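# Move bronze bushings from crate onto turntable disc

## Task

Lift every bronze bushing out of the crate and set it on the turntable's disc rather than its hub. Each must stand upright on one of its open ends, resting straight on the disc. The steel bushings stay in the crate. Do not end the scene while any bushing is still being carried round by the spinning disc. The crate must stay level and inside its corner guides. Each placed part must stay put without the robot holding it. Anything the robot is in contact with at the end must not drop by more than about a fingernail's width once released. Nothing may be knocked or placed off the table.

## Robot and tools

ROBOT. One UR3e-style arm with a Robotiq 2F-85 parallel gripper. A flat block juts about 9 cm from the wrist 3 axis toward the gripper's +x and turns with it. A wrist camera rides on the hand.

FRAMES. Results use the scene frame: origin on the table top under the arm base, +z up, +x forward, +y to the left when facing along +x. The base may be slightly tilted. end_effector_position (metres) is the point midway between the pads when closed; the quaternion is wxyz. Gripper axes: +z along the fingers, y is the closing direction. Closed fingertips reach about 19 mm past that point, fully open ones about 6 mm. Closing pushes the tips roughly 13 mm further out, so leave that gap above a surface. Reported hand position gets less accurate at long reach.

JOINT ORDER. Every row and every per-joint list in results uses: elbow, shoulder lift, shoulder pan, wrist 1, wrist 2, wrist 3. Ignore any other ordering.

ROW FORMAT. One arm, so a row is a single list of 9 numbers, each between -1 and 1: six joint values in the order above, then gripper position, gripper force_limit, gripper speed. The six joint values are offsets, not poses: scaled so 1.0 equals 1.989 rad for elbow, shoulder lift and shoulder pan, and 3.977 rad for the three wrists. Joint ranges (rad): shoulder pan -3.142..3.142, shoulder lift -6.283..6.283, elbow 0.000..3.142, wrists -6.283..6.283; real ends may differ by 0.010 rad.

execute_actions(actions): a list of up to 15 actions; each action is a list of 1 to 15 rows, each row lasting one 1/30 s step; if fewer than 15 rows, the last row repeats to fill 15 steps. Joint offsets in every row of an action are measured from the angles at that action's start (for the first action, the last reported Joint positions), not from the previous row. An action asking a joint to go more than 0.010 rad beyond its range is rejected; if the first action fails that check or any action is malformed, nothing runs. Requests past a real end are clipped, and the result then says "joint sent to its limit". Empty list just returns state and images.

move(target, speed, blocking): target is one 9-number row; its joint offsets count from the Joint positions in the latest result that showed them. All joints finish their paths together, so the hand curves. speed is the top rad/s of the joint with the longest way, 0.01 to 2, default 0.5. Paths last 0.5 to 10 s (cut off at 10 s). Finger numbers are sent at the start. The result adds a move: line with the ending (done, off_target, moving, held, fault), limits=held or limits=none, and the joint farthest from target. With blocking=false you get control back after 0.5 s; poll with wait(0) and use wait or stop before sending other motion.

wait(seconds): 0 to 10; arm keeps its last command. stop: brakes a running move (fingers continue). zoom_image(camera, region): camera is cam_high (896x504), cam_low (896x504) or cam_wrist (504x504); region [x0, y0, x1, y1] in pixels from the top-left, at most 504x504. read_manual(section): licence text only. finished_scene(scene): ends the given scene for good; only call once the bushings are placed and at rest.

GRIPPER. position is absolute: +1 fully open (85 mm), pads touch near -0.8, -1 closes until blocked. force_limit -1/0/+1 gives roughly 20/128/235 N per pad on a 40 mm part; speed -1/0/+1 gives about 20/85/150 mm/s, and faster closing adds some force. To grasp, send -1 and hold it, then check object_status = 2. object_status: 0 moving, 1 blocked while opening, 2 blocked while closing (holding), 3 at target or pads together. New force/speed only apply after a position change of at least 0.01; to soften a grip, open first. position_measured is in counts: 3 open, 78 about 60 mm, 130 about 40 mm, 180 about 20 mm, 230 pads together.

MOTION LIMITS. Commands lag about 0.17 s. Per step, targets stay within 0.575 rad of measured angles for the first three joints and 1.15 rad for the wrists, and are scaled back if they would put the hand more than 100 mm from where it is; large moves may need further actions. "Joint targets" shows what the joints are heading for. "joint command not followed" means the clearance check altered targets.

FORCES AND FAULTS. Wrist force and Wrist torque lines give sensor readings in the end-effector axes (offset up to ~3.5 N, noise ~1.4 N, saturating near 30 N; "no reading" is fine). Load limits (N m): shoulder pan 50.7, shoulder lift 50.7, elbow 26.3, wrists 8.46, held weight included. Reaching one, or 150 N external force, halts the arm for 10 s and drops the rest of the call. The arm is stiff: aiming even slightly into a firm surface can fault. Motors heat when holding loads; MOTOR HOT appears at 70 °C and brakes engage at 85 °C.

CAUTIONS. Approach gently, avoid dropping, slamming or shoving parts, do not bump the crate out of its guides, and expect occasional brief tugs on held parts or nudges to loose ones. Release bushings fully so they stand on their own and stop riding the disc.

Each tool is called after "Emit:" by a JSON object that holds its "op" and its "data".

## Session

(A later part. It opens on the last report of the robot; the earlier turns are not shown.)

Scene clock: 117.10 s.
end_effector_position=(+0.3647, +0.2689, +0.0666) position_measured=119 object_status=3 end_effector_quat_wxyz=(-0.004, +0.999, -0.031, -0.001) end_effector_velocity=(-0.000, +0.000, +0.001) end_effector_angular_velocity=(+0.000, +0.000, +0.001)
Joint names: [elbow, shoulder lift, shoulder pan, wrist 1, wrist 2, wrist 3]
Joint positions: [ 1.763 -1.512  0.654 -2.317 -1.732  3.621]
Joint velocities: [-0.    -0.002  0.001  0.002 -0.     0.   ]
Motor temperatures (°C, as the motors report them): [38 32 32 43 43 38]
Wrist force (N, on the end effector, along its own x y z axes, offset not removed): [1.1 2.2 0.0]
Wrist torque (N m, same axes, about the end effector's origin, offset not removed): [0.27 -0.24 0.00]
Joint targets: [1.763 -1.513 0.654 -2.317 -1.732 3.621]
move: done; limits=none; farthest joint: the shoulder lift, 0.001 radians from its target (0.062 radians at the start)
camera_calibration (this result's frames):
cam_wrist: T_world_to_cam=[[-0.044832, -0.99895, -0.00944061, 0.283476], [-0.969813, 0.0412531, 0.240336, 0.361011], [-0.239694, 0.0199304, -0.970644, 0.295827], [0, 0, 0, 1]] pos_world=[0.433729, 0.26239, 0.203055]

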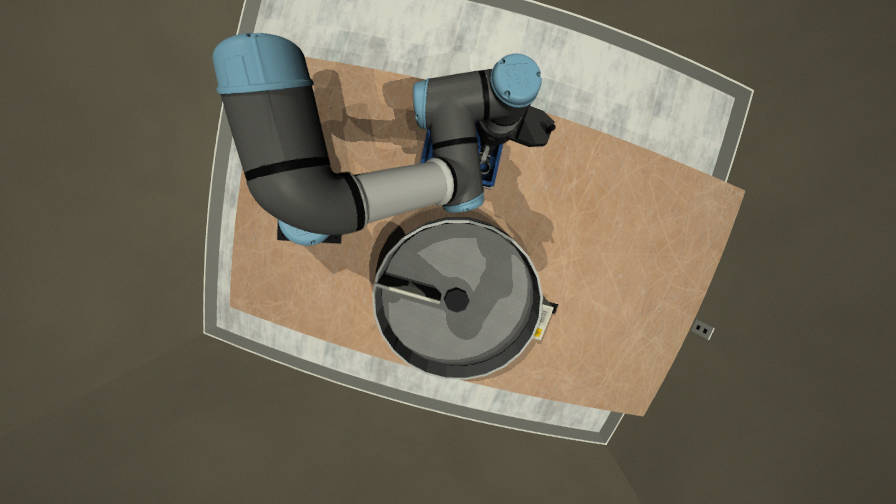

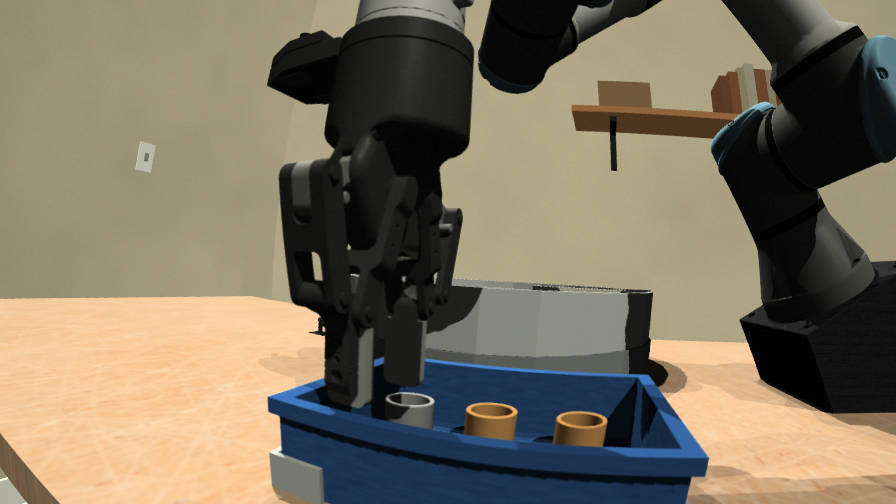

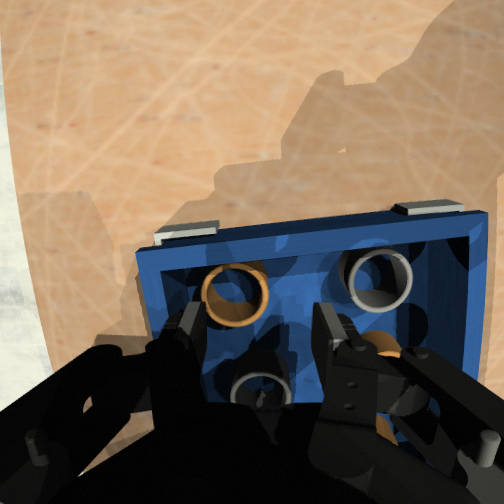

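Emit:
{"op": "move", "data": {"target": [-0.011,0.0135,0.0065,0.001,-0.002,0.003,0.06,0,0], "speed": 0.2}}

Emit:
{"op": "move", "data": {"target": [0.009,0.027,-0.008,-0.0185,0.002,-0.003,0.06,0,0], "speed": 0.05}}

Scene clock: 133.50 s.
end_effector_position=(+0.3644, +0.2732, +0.0631) position_measured=122 object_status=3 end_effector_quat_wxyz=(-0.001, +1.000, -0.031, -0.003) end_effector_velocity=(-0.000, +0.001, -0.000) end_effector_angular_velocity=(-0.001, +0.001, +0.001)
Joint names: [elbow, shoulder lift, shoulder pan, wrist 1, wrist 2, wrist 3]
Joint positions: [ 1.741 -1.486  0.667 -2.313 -1.74   3.633]
Joint velocities: [-0.001  0.002  0.002  0.    -0.001  0.001]
Motor temperatures (°C, as the motors report them): [38 32 32 43 43 38]
Wrist force (N, on the end effector, along its own x y z axes, offset not removed): [1.1 1.9 0.6]
Wrist torque (N m, same axes, about the end effector's origin, offset not removed): [0.26 -0.19 0.05]
Joint targets: [1.741 -1.486 0.667 -2.313 -1.740 3.633]
move: done; limits=none; farthest joint: the shoulder lift, 0.001 radians from its target (0.027 radians at the start)
camera_calibration (this result's frames):
cam_wrist: T_world_to_cam=[[-0.044052, -0.999018, -0.00469653, 0.287133], [-0.968506, 0.0415524, 0.2455, 0.360509], [-0.245064, 0.0153634, -0.969385, 0.295415], [0, 0, 0, 1]] pos_world=[0.434199, 0.267333, 0.199215]

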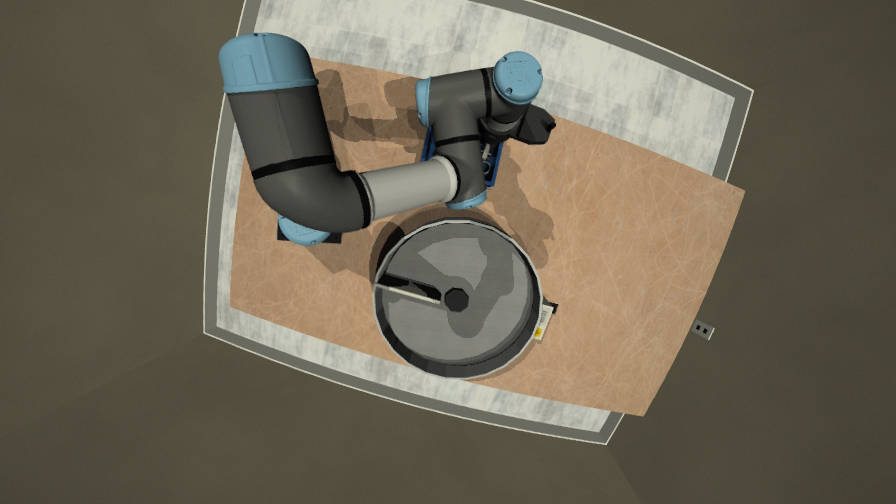

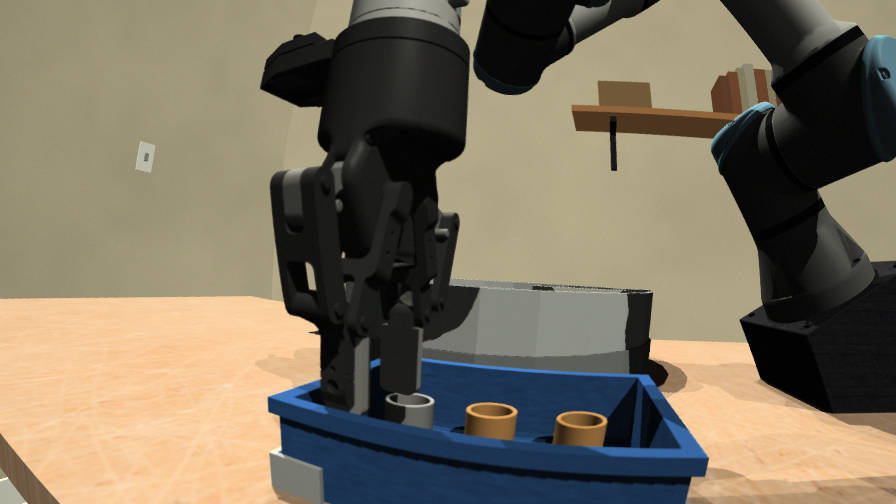

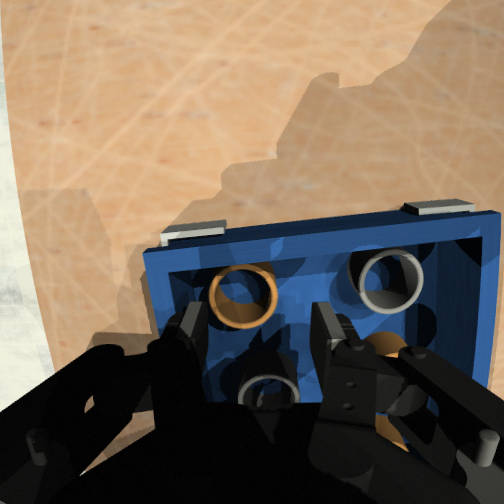

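Scene clock: 145.17 s.
end_effector_position=(+0.3685, +0.2726, +0.0472) position_measured=122 object_status=3 end_effector_quat_wxyz=(-0.002, +0.999, -0.032, +0.000) end_effector_velocity=(+0.001, -0.000, +0.000) end_effector_angular_velocity=(-0.000, -0.001, -0.001)
Joint names: [elbow, shoulder lift, shoulder pan, wrist 1, wrist 2, wrist 3]
Joint positions: [ 1.757 -1.441  0.653 -2.383 -1.735  3.621]
Joint velocities: [-0.001 -0.    -0.001 -0.     0.    -0.   ]
Motor temperatures (°C, as the motors report them): [38 32 32 43 43 38]
Wrist force (N, on the end effector, along its own x y z axes, offset not removed): [-5.8 10.7 -18.5]
Wrist torque (N m, same axes, about the end effector's origin, offset not removed): [0.64 -0.19 -0.20]
Joint targets: [1.757 -1.440 0.653 -2.383 -1.735 3.621]
FORCE FAULT: contact force on the arm reached its limit, and the arm stopped for 10 seconds. The contact can be on any part of the arm, not only on its tool. That time counts as 20 of the actions that you can send in this scene. The arm's remaining commands of this call were not run. The arm holds still and accepts commands again. Move the arm away from the contact; if what it grips holds it there, let go first. Pushing or pulling that hard again can fault the arm again.
move: fault; limits=none; farthest joint: the shoulder lift, 0.009 radians from its target (0.054 radians at the start)
camera_calibration (this result's frames):
cam_wrist: T_world_to_cam=[[-0.0458737, -0.998929, -0.00607443, 0.287432], [-0.970193, 0.0431039, 0.238467, 0.368924], [-0.23795, 0.0168327, -0.971132, 0.278039], [0, 0, 0, 1]] pos_world=[0.437272, 0.266542, 0.183782]

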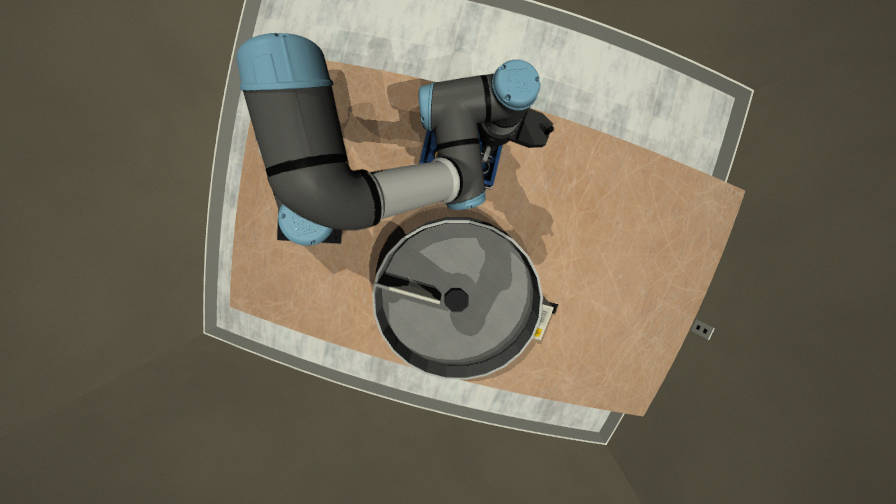

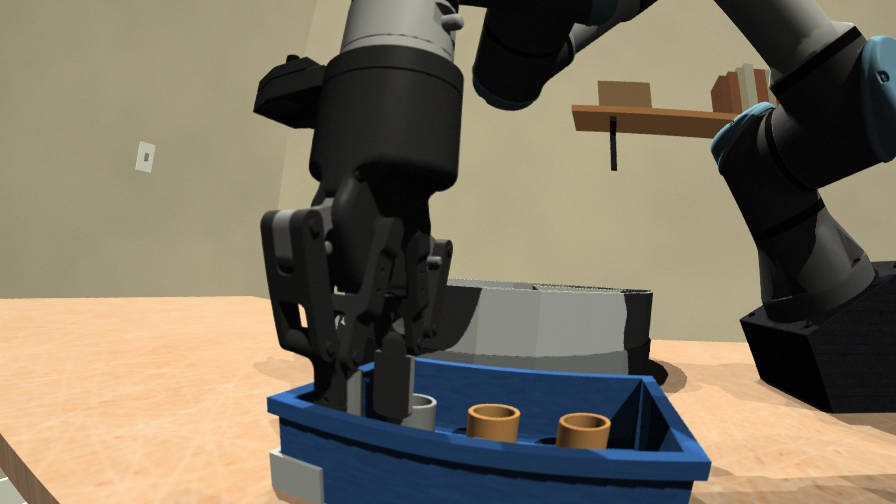

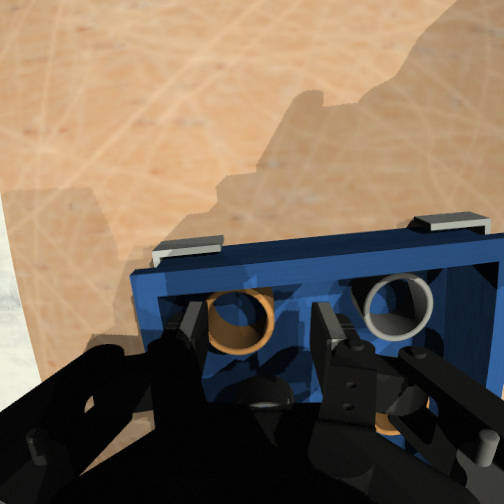

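Emit:
{"op": "move", "data": {"target": [-0.001,-0.004,0.001,0.003,0,0,0.06,0,0], "speed": 0.05}}

Emit:
{"op": "move", "data": {"target": [0,0,0,0,0,0,-1,-0.6,-0.8]}}

Scene clock: 150.27 s.
end_effector_position=(+0.3677, +0.2727, +0.0497) position_measured=122 object_status=3 end_effector_quat_wxyz=(-0.002, +1.000, -0.031, -0.001) end_effector_velocity=(-0.001, +0.001, +0.001) end_effector_angular_velocity=(+0.001, +0.001, +0.003)
Joint names: [elbow, shoulder lift, shoulder pan, wrist 1, wrist 2, wrist 3]
Joint positions: [ 1.755 -1.449  0.655 -2.371 -1.735  3.621]
Joint velocities: [ 0.    -0.001  0.003  0.002  0.    -0.   ]
Motor temperatures (°C, as the motors report them): [38 32 32 43 43 38]
Wrist force (N, on the end effector, along its own x y z axes, offset not removed): [2.6 7.0 1.1]
Wrist torque (N m, same axes, about the end effector's origin, offset not removed): [0.13 -0.28 0.03]
Joint targets: [1.755 -1.449 0.655 -2.371 -1.735 3.621]
move: done; limits=none; farthest joint: the shoulder pan, 0.000 radians from its target (0.002 radians at the start)
camera_calibration (this result's frames):
cam_wrist: T_world_to_cam=[[-0.0438713, -0.999018, -0.00616327, 0.286796], [-0.969828, 0.0411069, 0.2403, 0.367843], [-0.239811, 0.0165196, -0.970679, 0.281073], [0, 0, 0, 1]] pos_world=[0.436731, 0.266751, 0.186207]

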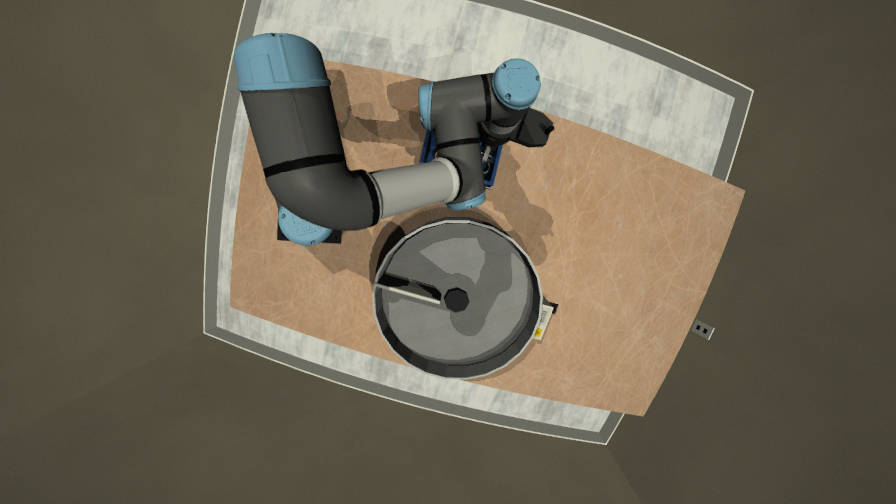

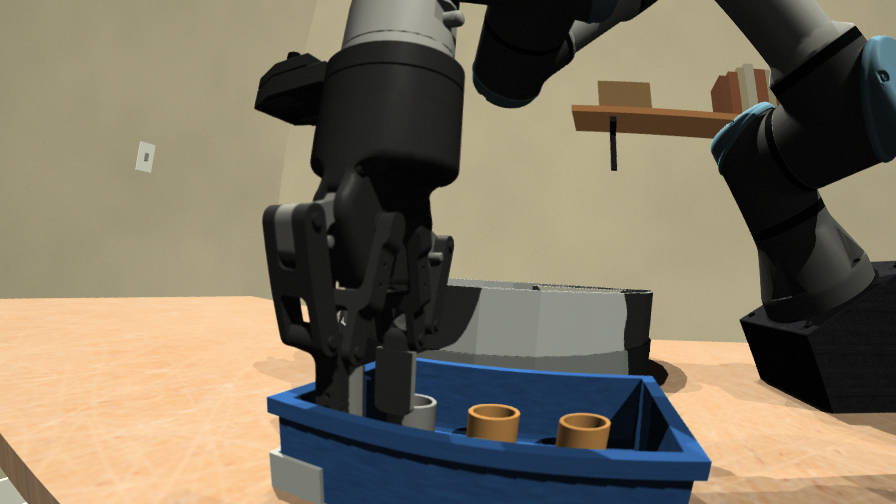

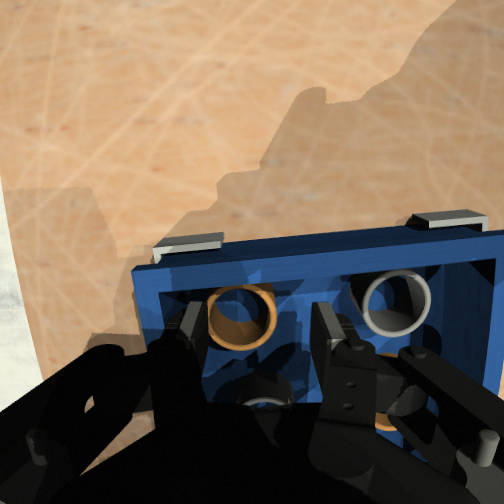

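Scene clock: 151.80 s.
end_effector_position=(+0.3677, +0.2727, +0.0497) position_measured=231 object_status=3 end_effector_quat_wxyz=(-0.002, +1.000, -0.031, -0.001) end_effector_velocity=(+0.001, -0.001, -0.000) end_effector_angular_velocity=(-0.001, -0.001, -0.002)
Joint names: [elbow, shoulder lift, shoulder pan, wrist 1, wrist 2, wrist 3]
Joint positions: [ 1.755 -1.449  0.655 -2.371 -1.735  3.621]
Joint velocities: [-0.001  0.    -0.002  0.    -0.     0.   ]
Motor temperatures (°C, as the motors report them): [38 32 32 43 43 38]
Wrist force (N, on the end effector, along its own x y z axes, offset not removed): [0.7 1.6 -0.7]
Wrist torque (N m, same axes, about the end effector's origin, offset not removed): [0.21 -0.13 0.00]
Joint targets: [1.755 -1.449 0.655 -2.371 -1.735 3.621]
move: done; limits=none; farthest joint: the shoulder pan, 0.000 radians from its target (0.000 radians at the start)
camera_calibration (this result's frames):
cam_wrist: T_world_to_cam=[[-0.0438722, -0.999018, -0.00612847, 0.286786], [-0.969831, 0.0411164, 0.240285, 0.367846], [-0.239797, 0.0164854, -0.970683, 0.281079], [0, 0, 0, 1]] pos_world=[0.436732, 0.266746, 0.186208]

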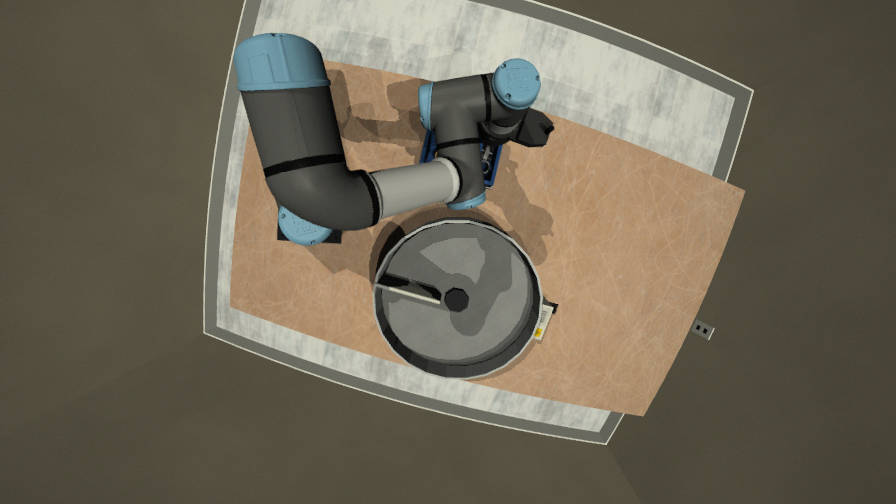

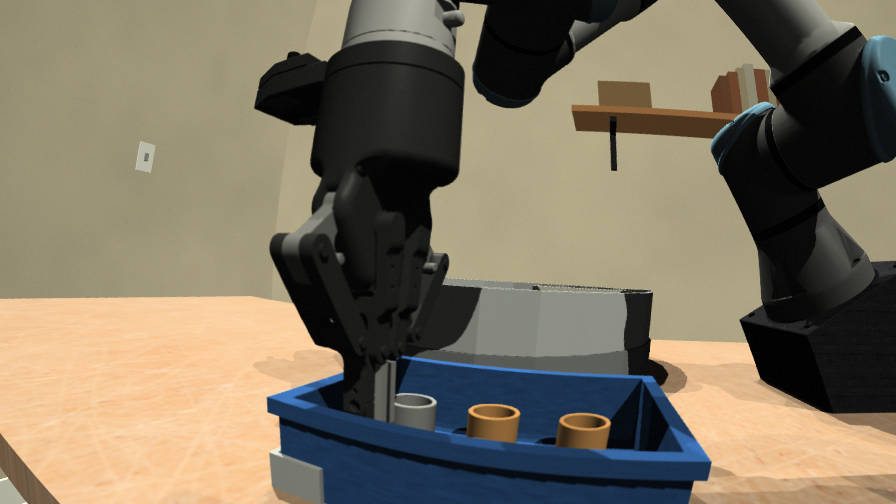

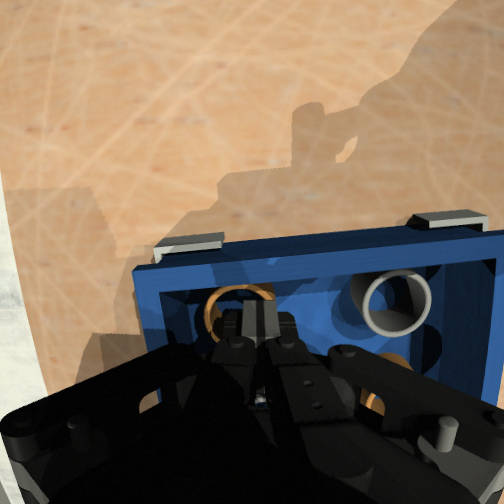

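Emit:
{"op": "move", "data": {"target": [-0.002,-0.008,0.002,0.006,0,0,0.12,0,0], "speed": 0.1}}

Emit:
{"op": "move", "data": {"target": [-0.012,0.0115,0.0105,0.001,-0.002,0.004,0.12,0,0], "speed": 0.1}}

Scene clock: 157.97 s.
end_effector_position=(+0.3660, +0.2729, +0.0549) position_measured=114 object_status=0 end_effector_quat_wxyz=(-0.002, +1.000, -0.029, -0.003) end_effector_velocity=(+0.000, +0.000, +0.001) end_effector_angular_velocity=(+0.001, -0.001, +0.000)
Joint names: [elbow, shoulder lift, shoulder pan, wrist 1, wrist 2, wrist 3]
Joint positions: [ 1.751 -1.464  0.659 -2.347 -1.735  3.621]
Joint velocities: [-0.002 -0.001  0.001  0.001  0.     0.   ]
Motor temperatures (°C, as the motors report them): [38 32 32 43 43 38]
Wrist force (N, on the end effector, along its own x y z axes, offset not removed): [2.5 10.8 2.3]
Wrist torque (N m, same axes, about the end effector's origin, offset not removed): [0.06 -0.23 0.00]
Joint targets: [1.751 -1.464 0.659 -2.347 -1.735 3.621]
move: done; limits=none; farthest joint: the shoulder lift, 0.001 radians from its target (0.016 radians at the start)
camera_calibration (this result's frames):
cam_wrist: T_world_to_cam=[[-0.039808, -0.999187, -0.00630211, 0.285445], [-0.969071, 0.0370693, 0.243981, 0.365563], [-0.24355, 0.0158196, -0.969759, 0.287226], [0, 0, 0, 1]] pos_world=[0.435573, 0.267118, 0.191148]

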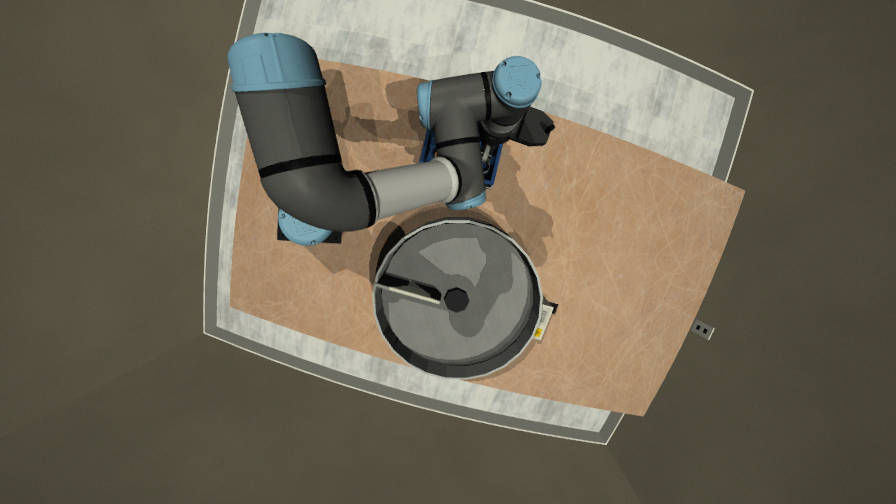

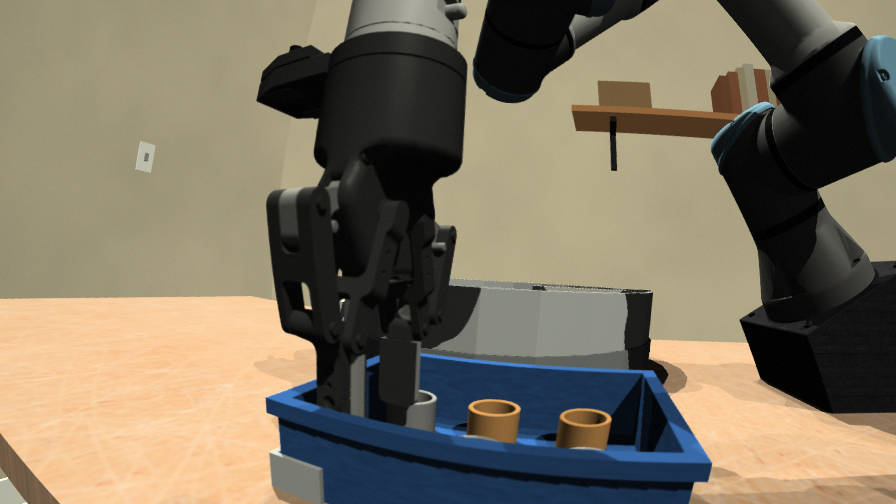

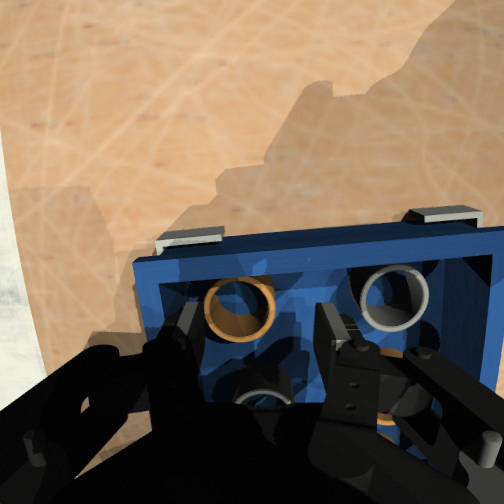

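Scene clock: 158.80 s.
end_effector_position=(+0.3652, +0.2803, +0.0541) position_measured=114 object_status=3 end_effector_quat_wxyz=(-0.003, +1.000, -0.028, -0.003) end_effector_velocity=(-0.001, +0.001, -0.000) end_effector_angular_velocity=(+0.000, +0.001, +0.001)
Joint names: [elbow, shoulder lift, shoulder pan, wrist 1, wrist 2, wrist 3]
Joint positions: [ 1.727 -1.442  0.68  -2.343 -1.743  3.637]
Joint velocities: [-0.002  0.002  0.003  0.    -0.001  0.002]
Motor temperatures (°C, as the motors report them): [38 32 32 43 43 38]
Wrist force (N, on the end effector, along its own x y z axes, offset not removed): [4.0 10.1 -1.8]
Wrist torque (N m, same axes, about the end effector's origin, offset not removed): [0.10 -0.16 0.06]
Joint targets: [1.727 -1.442 0.680 -2.343 -1.743 3.637]
move: done; limits=none; farthest joint: the shoulder lift, 0.001 radians from its target (0.023 radians at the start)
camera_calibration (this result's frames):
cam_wrist: T_world_to_cam=[[-0.037086, -0.99928, -0.00801437, 0.291943], [-0.969019, 0.0340009, 0.244635, 0.365468], [-0.244186, 0.0168386, -0.969582, 0.286033], [0, 0, 0, 1]] pos_world=[0.434818, 0.27449, 0.190266]

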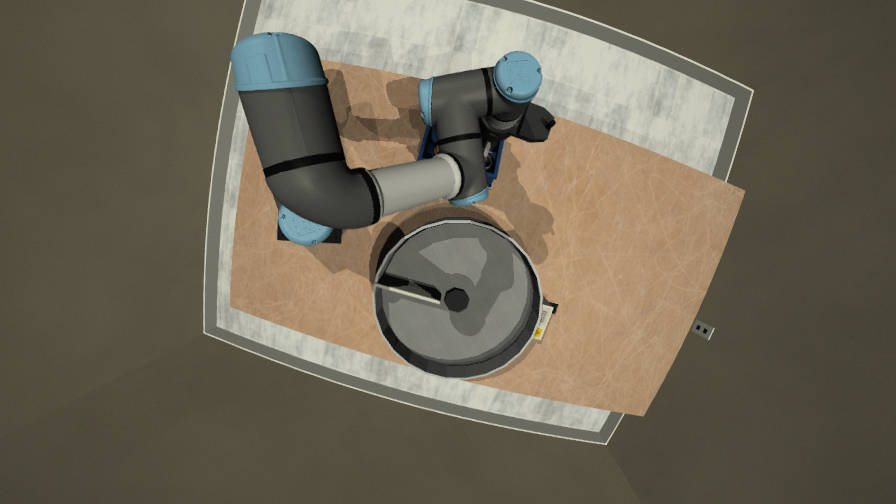

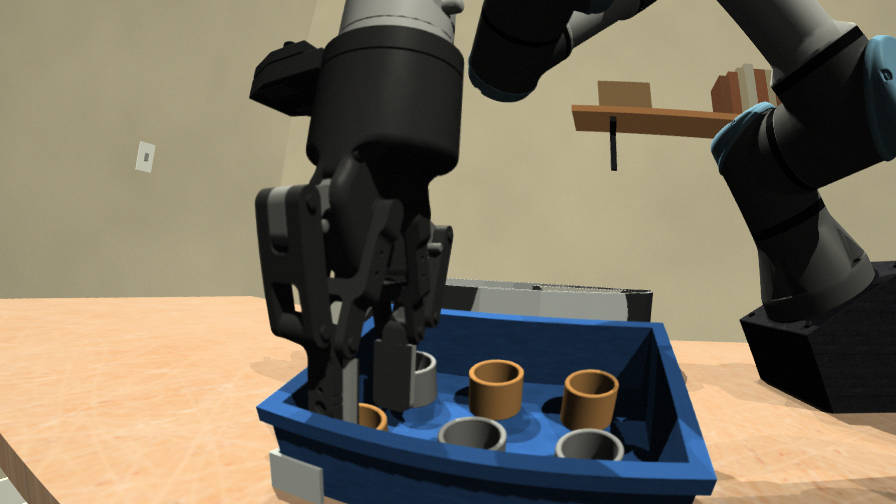

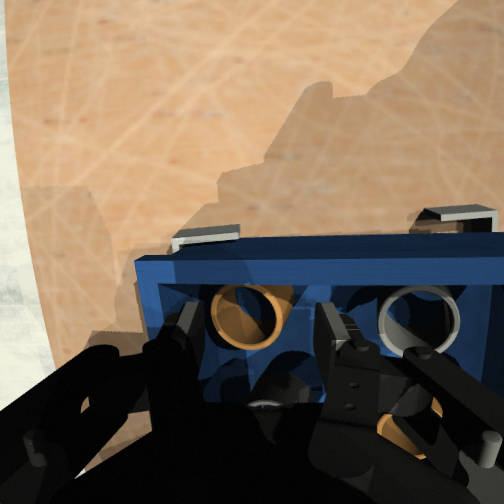

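Emit:
{"op": "move", "data": {"target": [0.012,-0.0115,-0.014,-0.001,0.002,-0.004,-0.1,0,0], "speed": 0.05}}

Scene clock: 161.90 s.
end_effector_position=(+0.3677, +0.2705, +0.0541) position_measured=141 object_status=3 end_effector_quat_wxyz=(-0.000, +0.999, -0.032, -0.002) end_effector_velocity=(-0.000, -0.001, +0.000) end_effector_angular_velocity=(-0.000, -0.000, +0.000)
Joint names: [elbow, shoulder lift, shoulder pan, wrist 1, wrist 2, wrist 3]
Joint positions: [ 1.751 -1.464  0.652 -2.347 -1.735  3.621]
Joint velocities: [ 0.003 -0.003 -0.002 -0.     0.    -0.002]
Motor temperatures (°C, as the motors report them): [38 32 32 43 43 38]
Wrist force (N, on the end effector, along its own x y z axes, offset not removed): [0.7 0.6 0.4]
Wrist torque (N m, same axes, about the end effector's origin, offset not removed): [0.04 -0.11 -0.02]
Joint targets: [1.751 -1.465 0.652 -2.347 -1.735 3.621]
move: done; limits=none; farthest joint: the shoulder pan, 0.000 radians from its target (0.028 radians at the start)
camera_calibration (this result's frames):
cam_wrist: T_world_to_cam=[[-0.0457908, -0.998947, -0.00291708, 0.285063], [-0.968925, 0.0437037, 0.243462, 0.36562], [-0.243079, 0.0139748, -0.969906, 0.287244], [0, 0, 0, 1]] pos_world=[0.437135, 0.26477, 0.190417]

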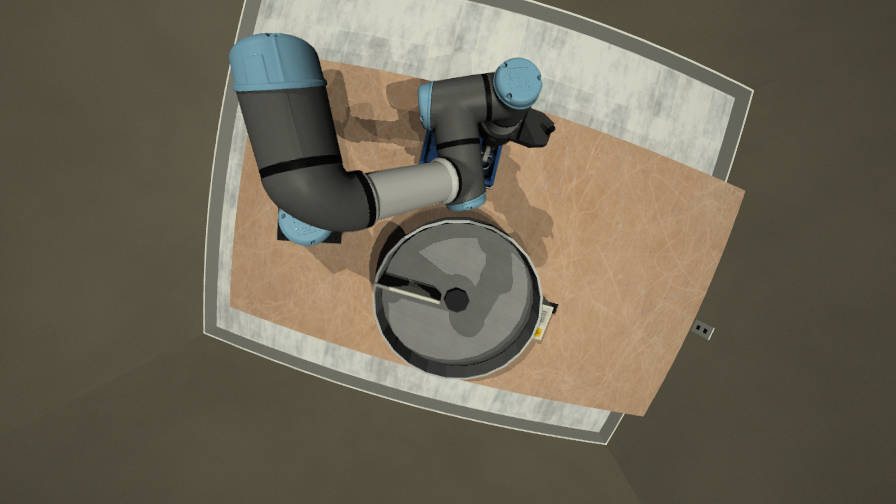

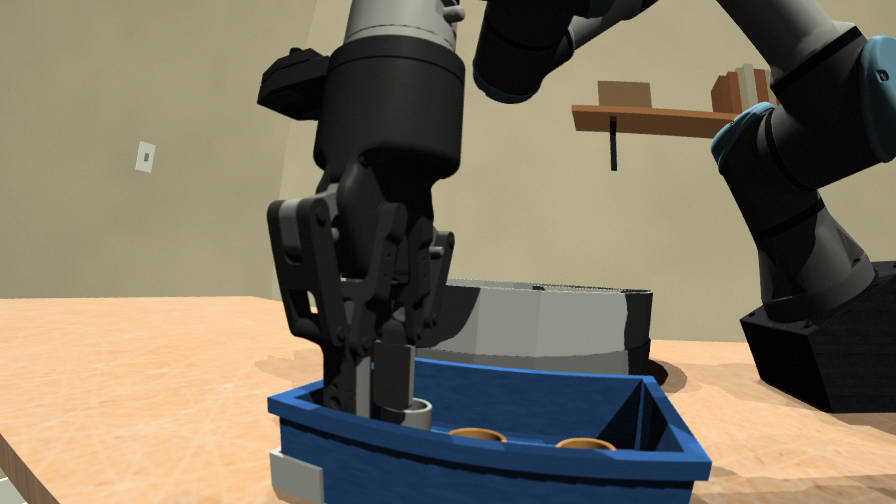

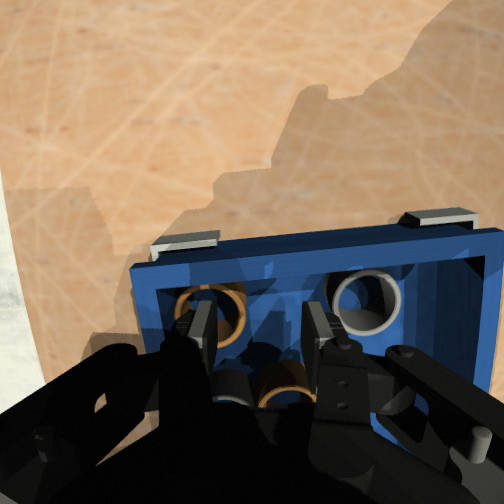

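Emit:
{"op": "move", "data": {"target": [0.004,0.012,-0.003,-0.009,0.001,-0.001,-0.1,0,0], "speed": 0.02}}

Scene clock: 169.80 s.
end_effector_position=(+0.3690, +0.2709, +0.0459) position_measured=141 object_status=3 end_effector_quat_wxyz=(-0.002, +0.999, -0.033, -0.001) end_effector_velocity=(+0.001, +0.000, -0.000) end_effector_angular_velocity=(+0.001, -0.001, -0.000)
Joint names: [elbow, shoulder lift, shoulder pan, wrist 1, wrist 2, wrist 3]
Joint positions: [ 1.759 -1.441  0.646 -2.383 -1.731  3.617]
Joint velocities: [-0.001  0.001  0.    -0.002  0.    -0.   ]
Motor temperatures (°C, as the motors report them): [38 32 32 43 43 38]
Wrist force (N, on the end effector, along its own x y z axes, offset not removed): [0.4 0.8 0.0]
Wrist torque (N m, same axes, about the end effector's origin, offset not removed): [0.09 -0.15 0.02]
Joint targets: [1.759 -1.441 0.646 -2.383 -1.731 3.617]
move: done; limits=none; farthest joint: the shoulder lift, 0.001 radians from its target (0.024 radians at the start)
camera_calibration (this result's frames):
cam_wrist: T_world_to_cam=[[-0.0476341, -0.998851, -0.00530095, 0.286269], [-0.969409, 0.0449494, 0.2413, 0.368847], [-0.240785, 0.0166329, -0.970436, 0.278013], [0, 0, 0, 1]] pos_world=[0.438141, 0.264736, 0.182308]

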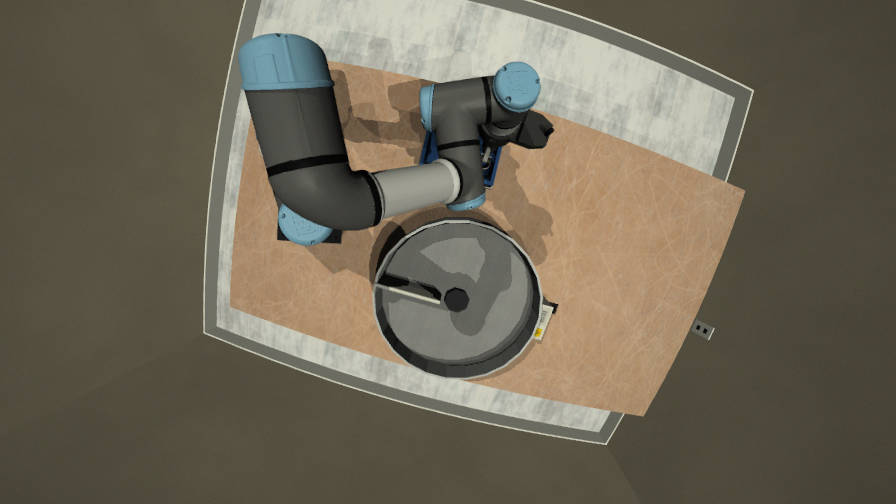

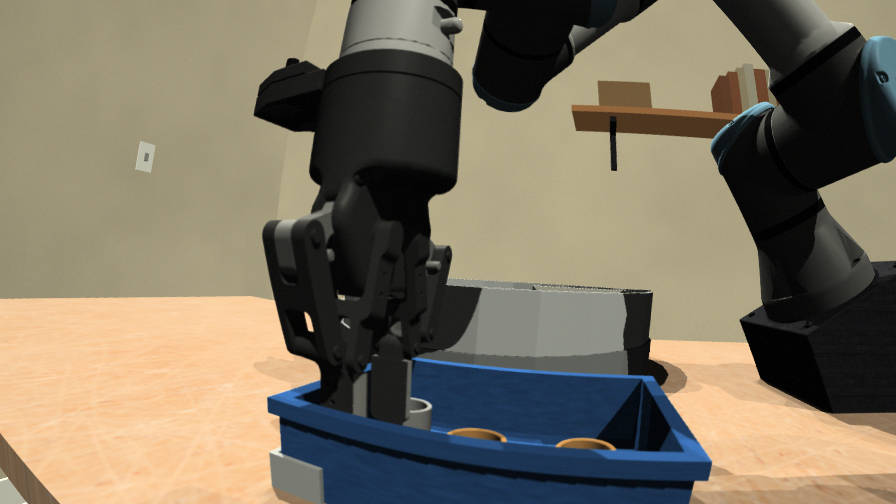

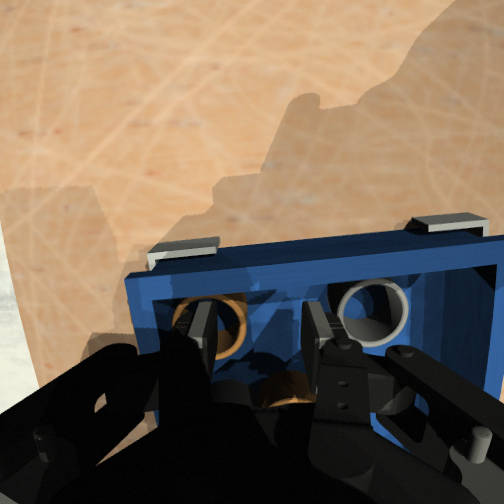

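No contact yet; continue.

Emit:
{"op": "move", "data": {"target": [0.003,0.009,-0.002,-0.007,0.001,-0.001,-0.1,0,0], "speed": 0.01}}

Scene clock: 175.47 s.
end_effector_position=(+0.3699, +0.2716, +0.0399) position_measured=141 object_status=3 end_effector_quat_wxyz=(-0.003, +0.999, -0.033, -0.000) end_effector_velocity=(-0.000, +0.000, -0.000) end_effector_angular_velocity=(+0.000, -0.000, -0.000)
Joint names: [elbow, shoulder lift, shoulder pan, wrist 1, wrist 2, wrist 3]
Joint positions: [ 1.765 -1.423  0.642 -2.411 -1.728  3.613]
Joint velocities: [ 0.001  0.001 -0.    -0.002  0.    -0.   ]
Motor temperatures (°C, as the motors report them): [38 32 32 43 43 38]
Wrist force (N, on the end effector, along its own x y z axes, offset not removed): [0.9 1.6 0.2]
Wrist torque (N m, same axes, about the end effector's origin, offset not removed): [0.21 -0.19 -0.04]
Joint targets: [1.765 -1.423 0.642 -2.411 -1.727 3.613]
move: done; limits=none; farthest joint: the wrist 2, 0.001 radians from its target (0.004 radians at the start)
camera_calibration (this result's frames):
cam_wrist: T_world_to_cam=[[-0.0477368, -0.998823, -0.00862991, 0.287146], [-0.969944, 0.0442894, 0.239262, 0.371594], [-0.238598, 0.0197921, -0.970917, 0.270731], [0, 0, 0, 1]] pos_world=[0.438729, 0.264992, 0.176426]

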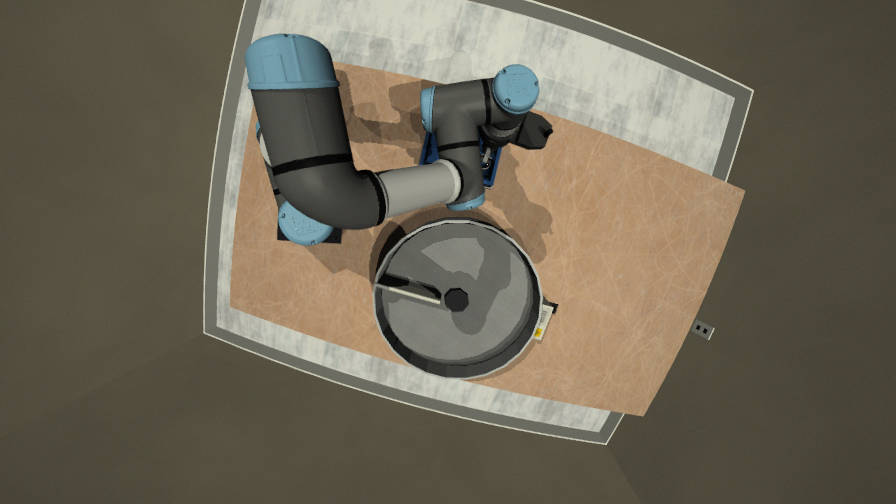

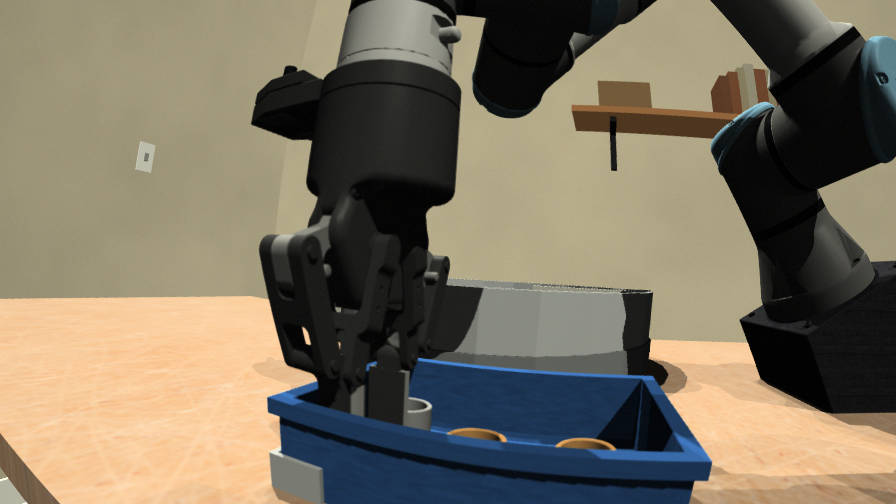

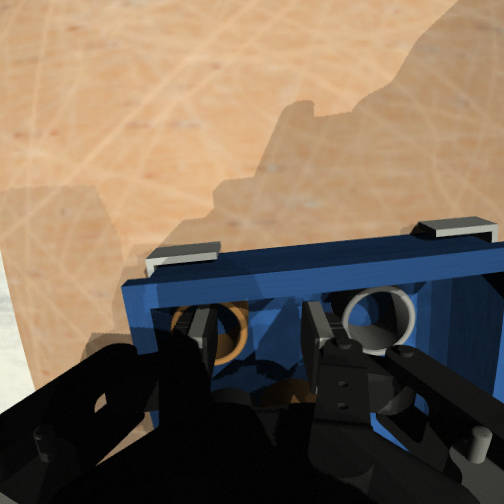

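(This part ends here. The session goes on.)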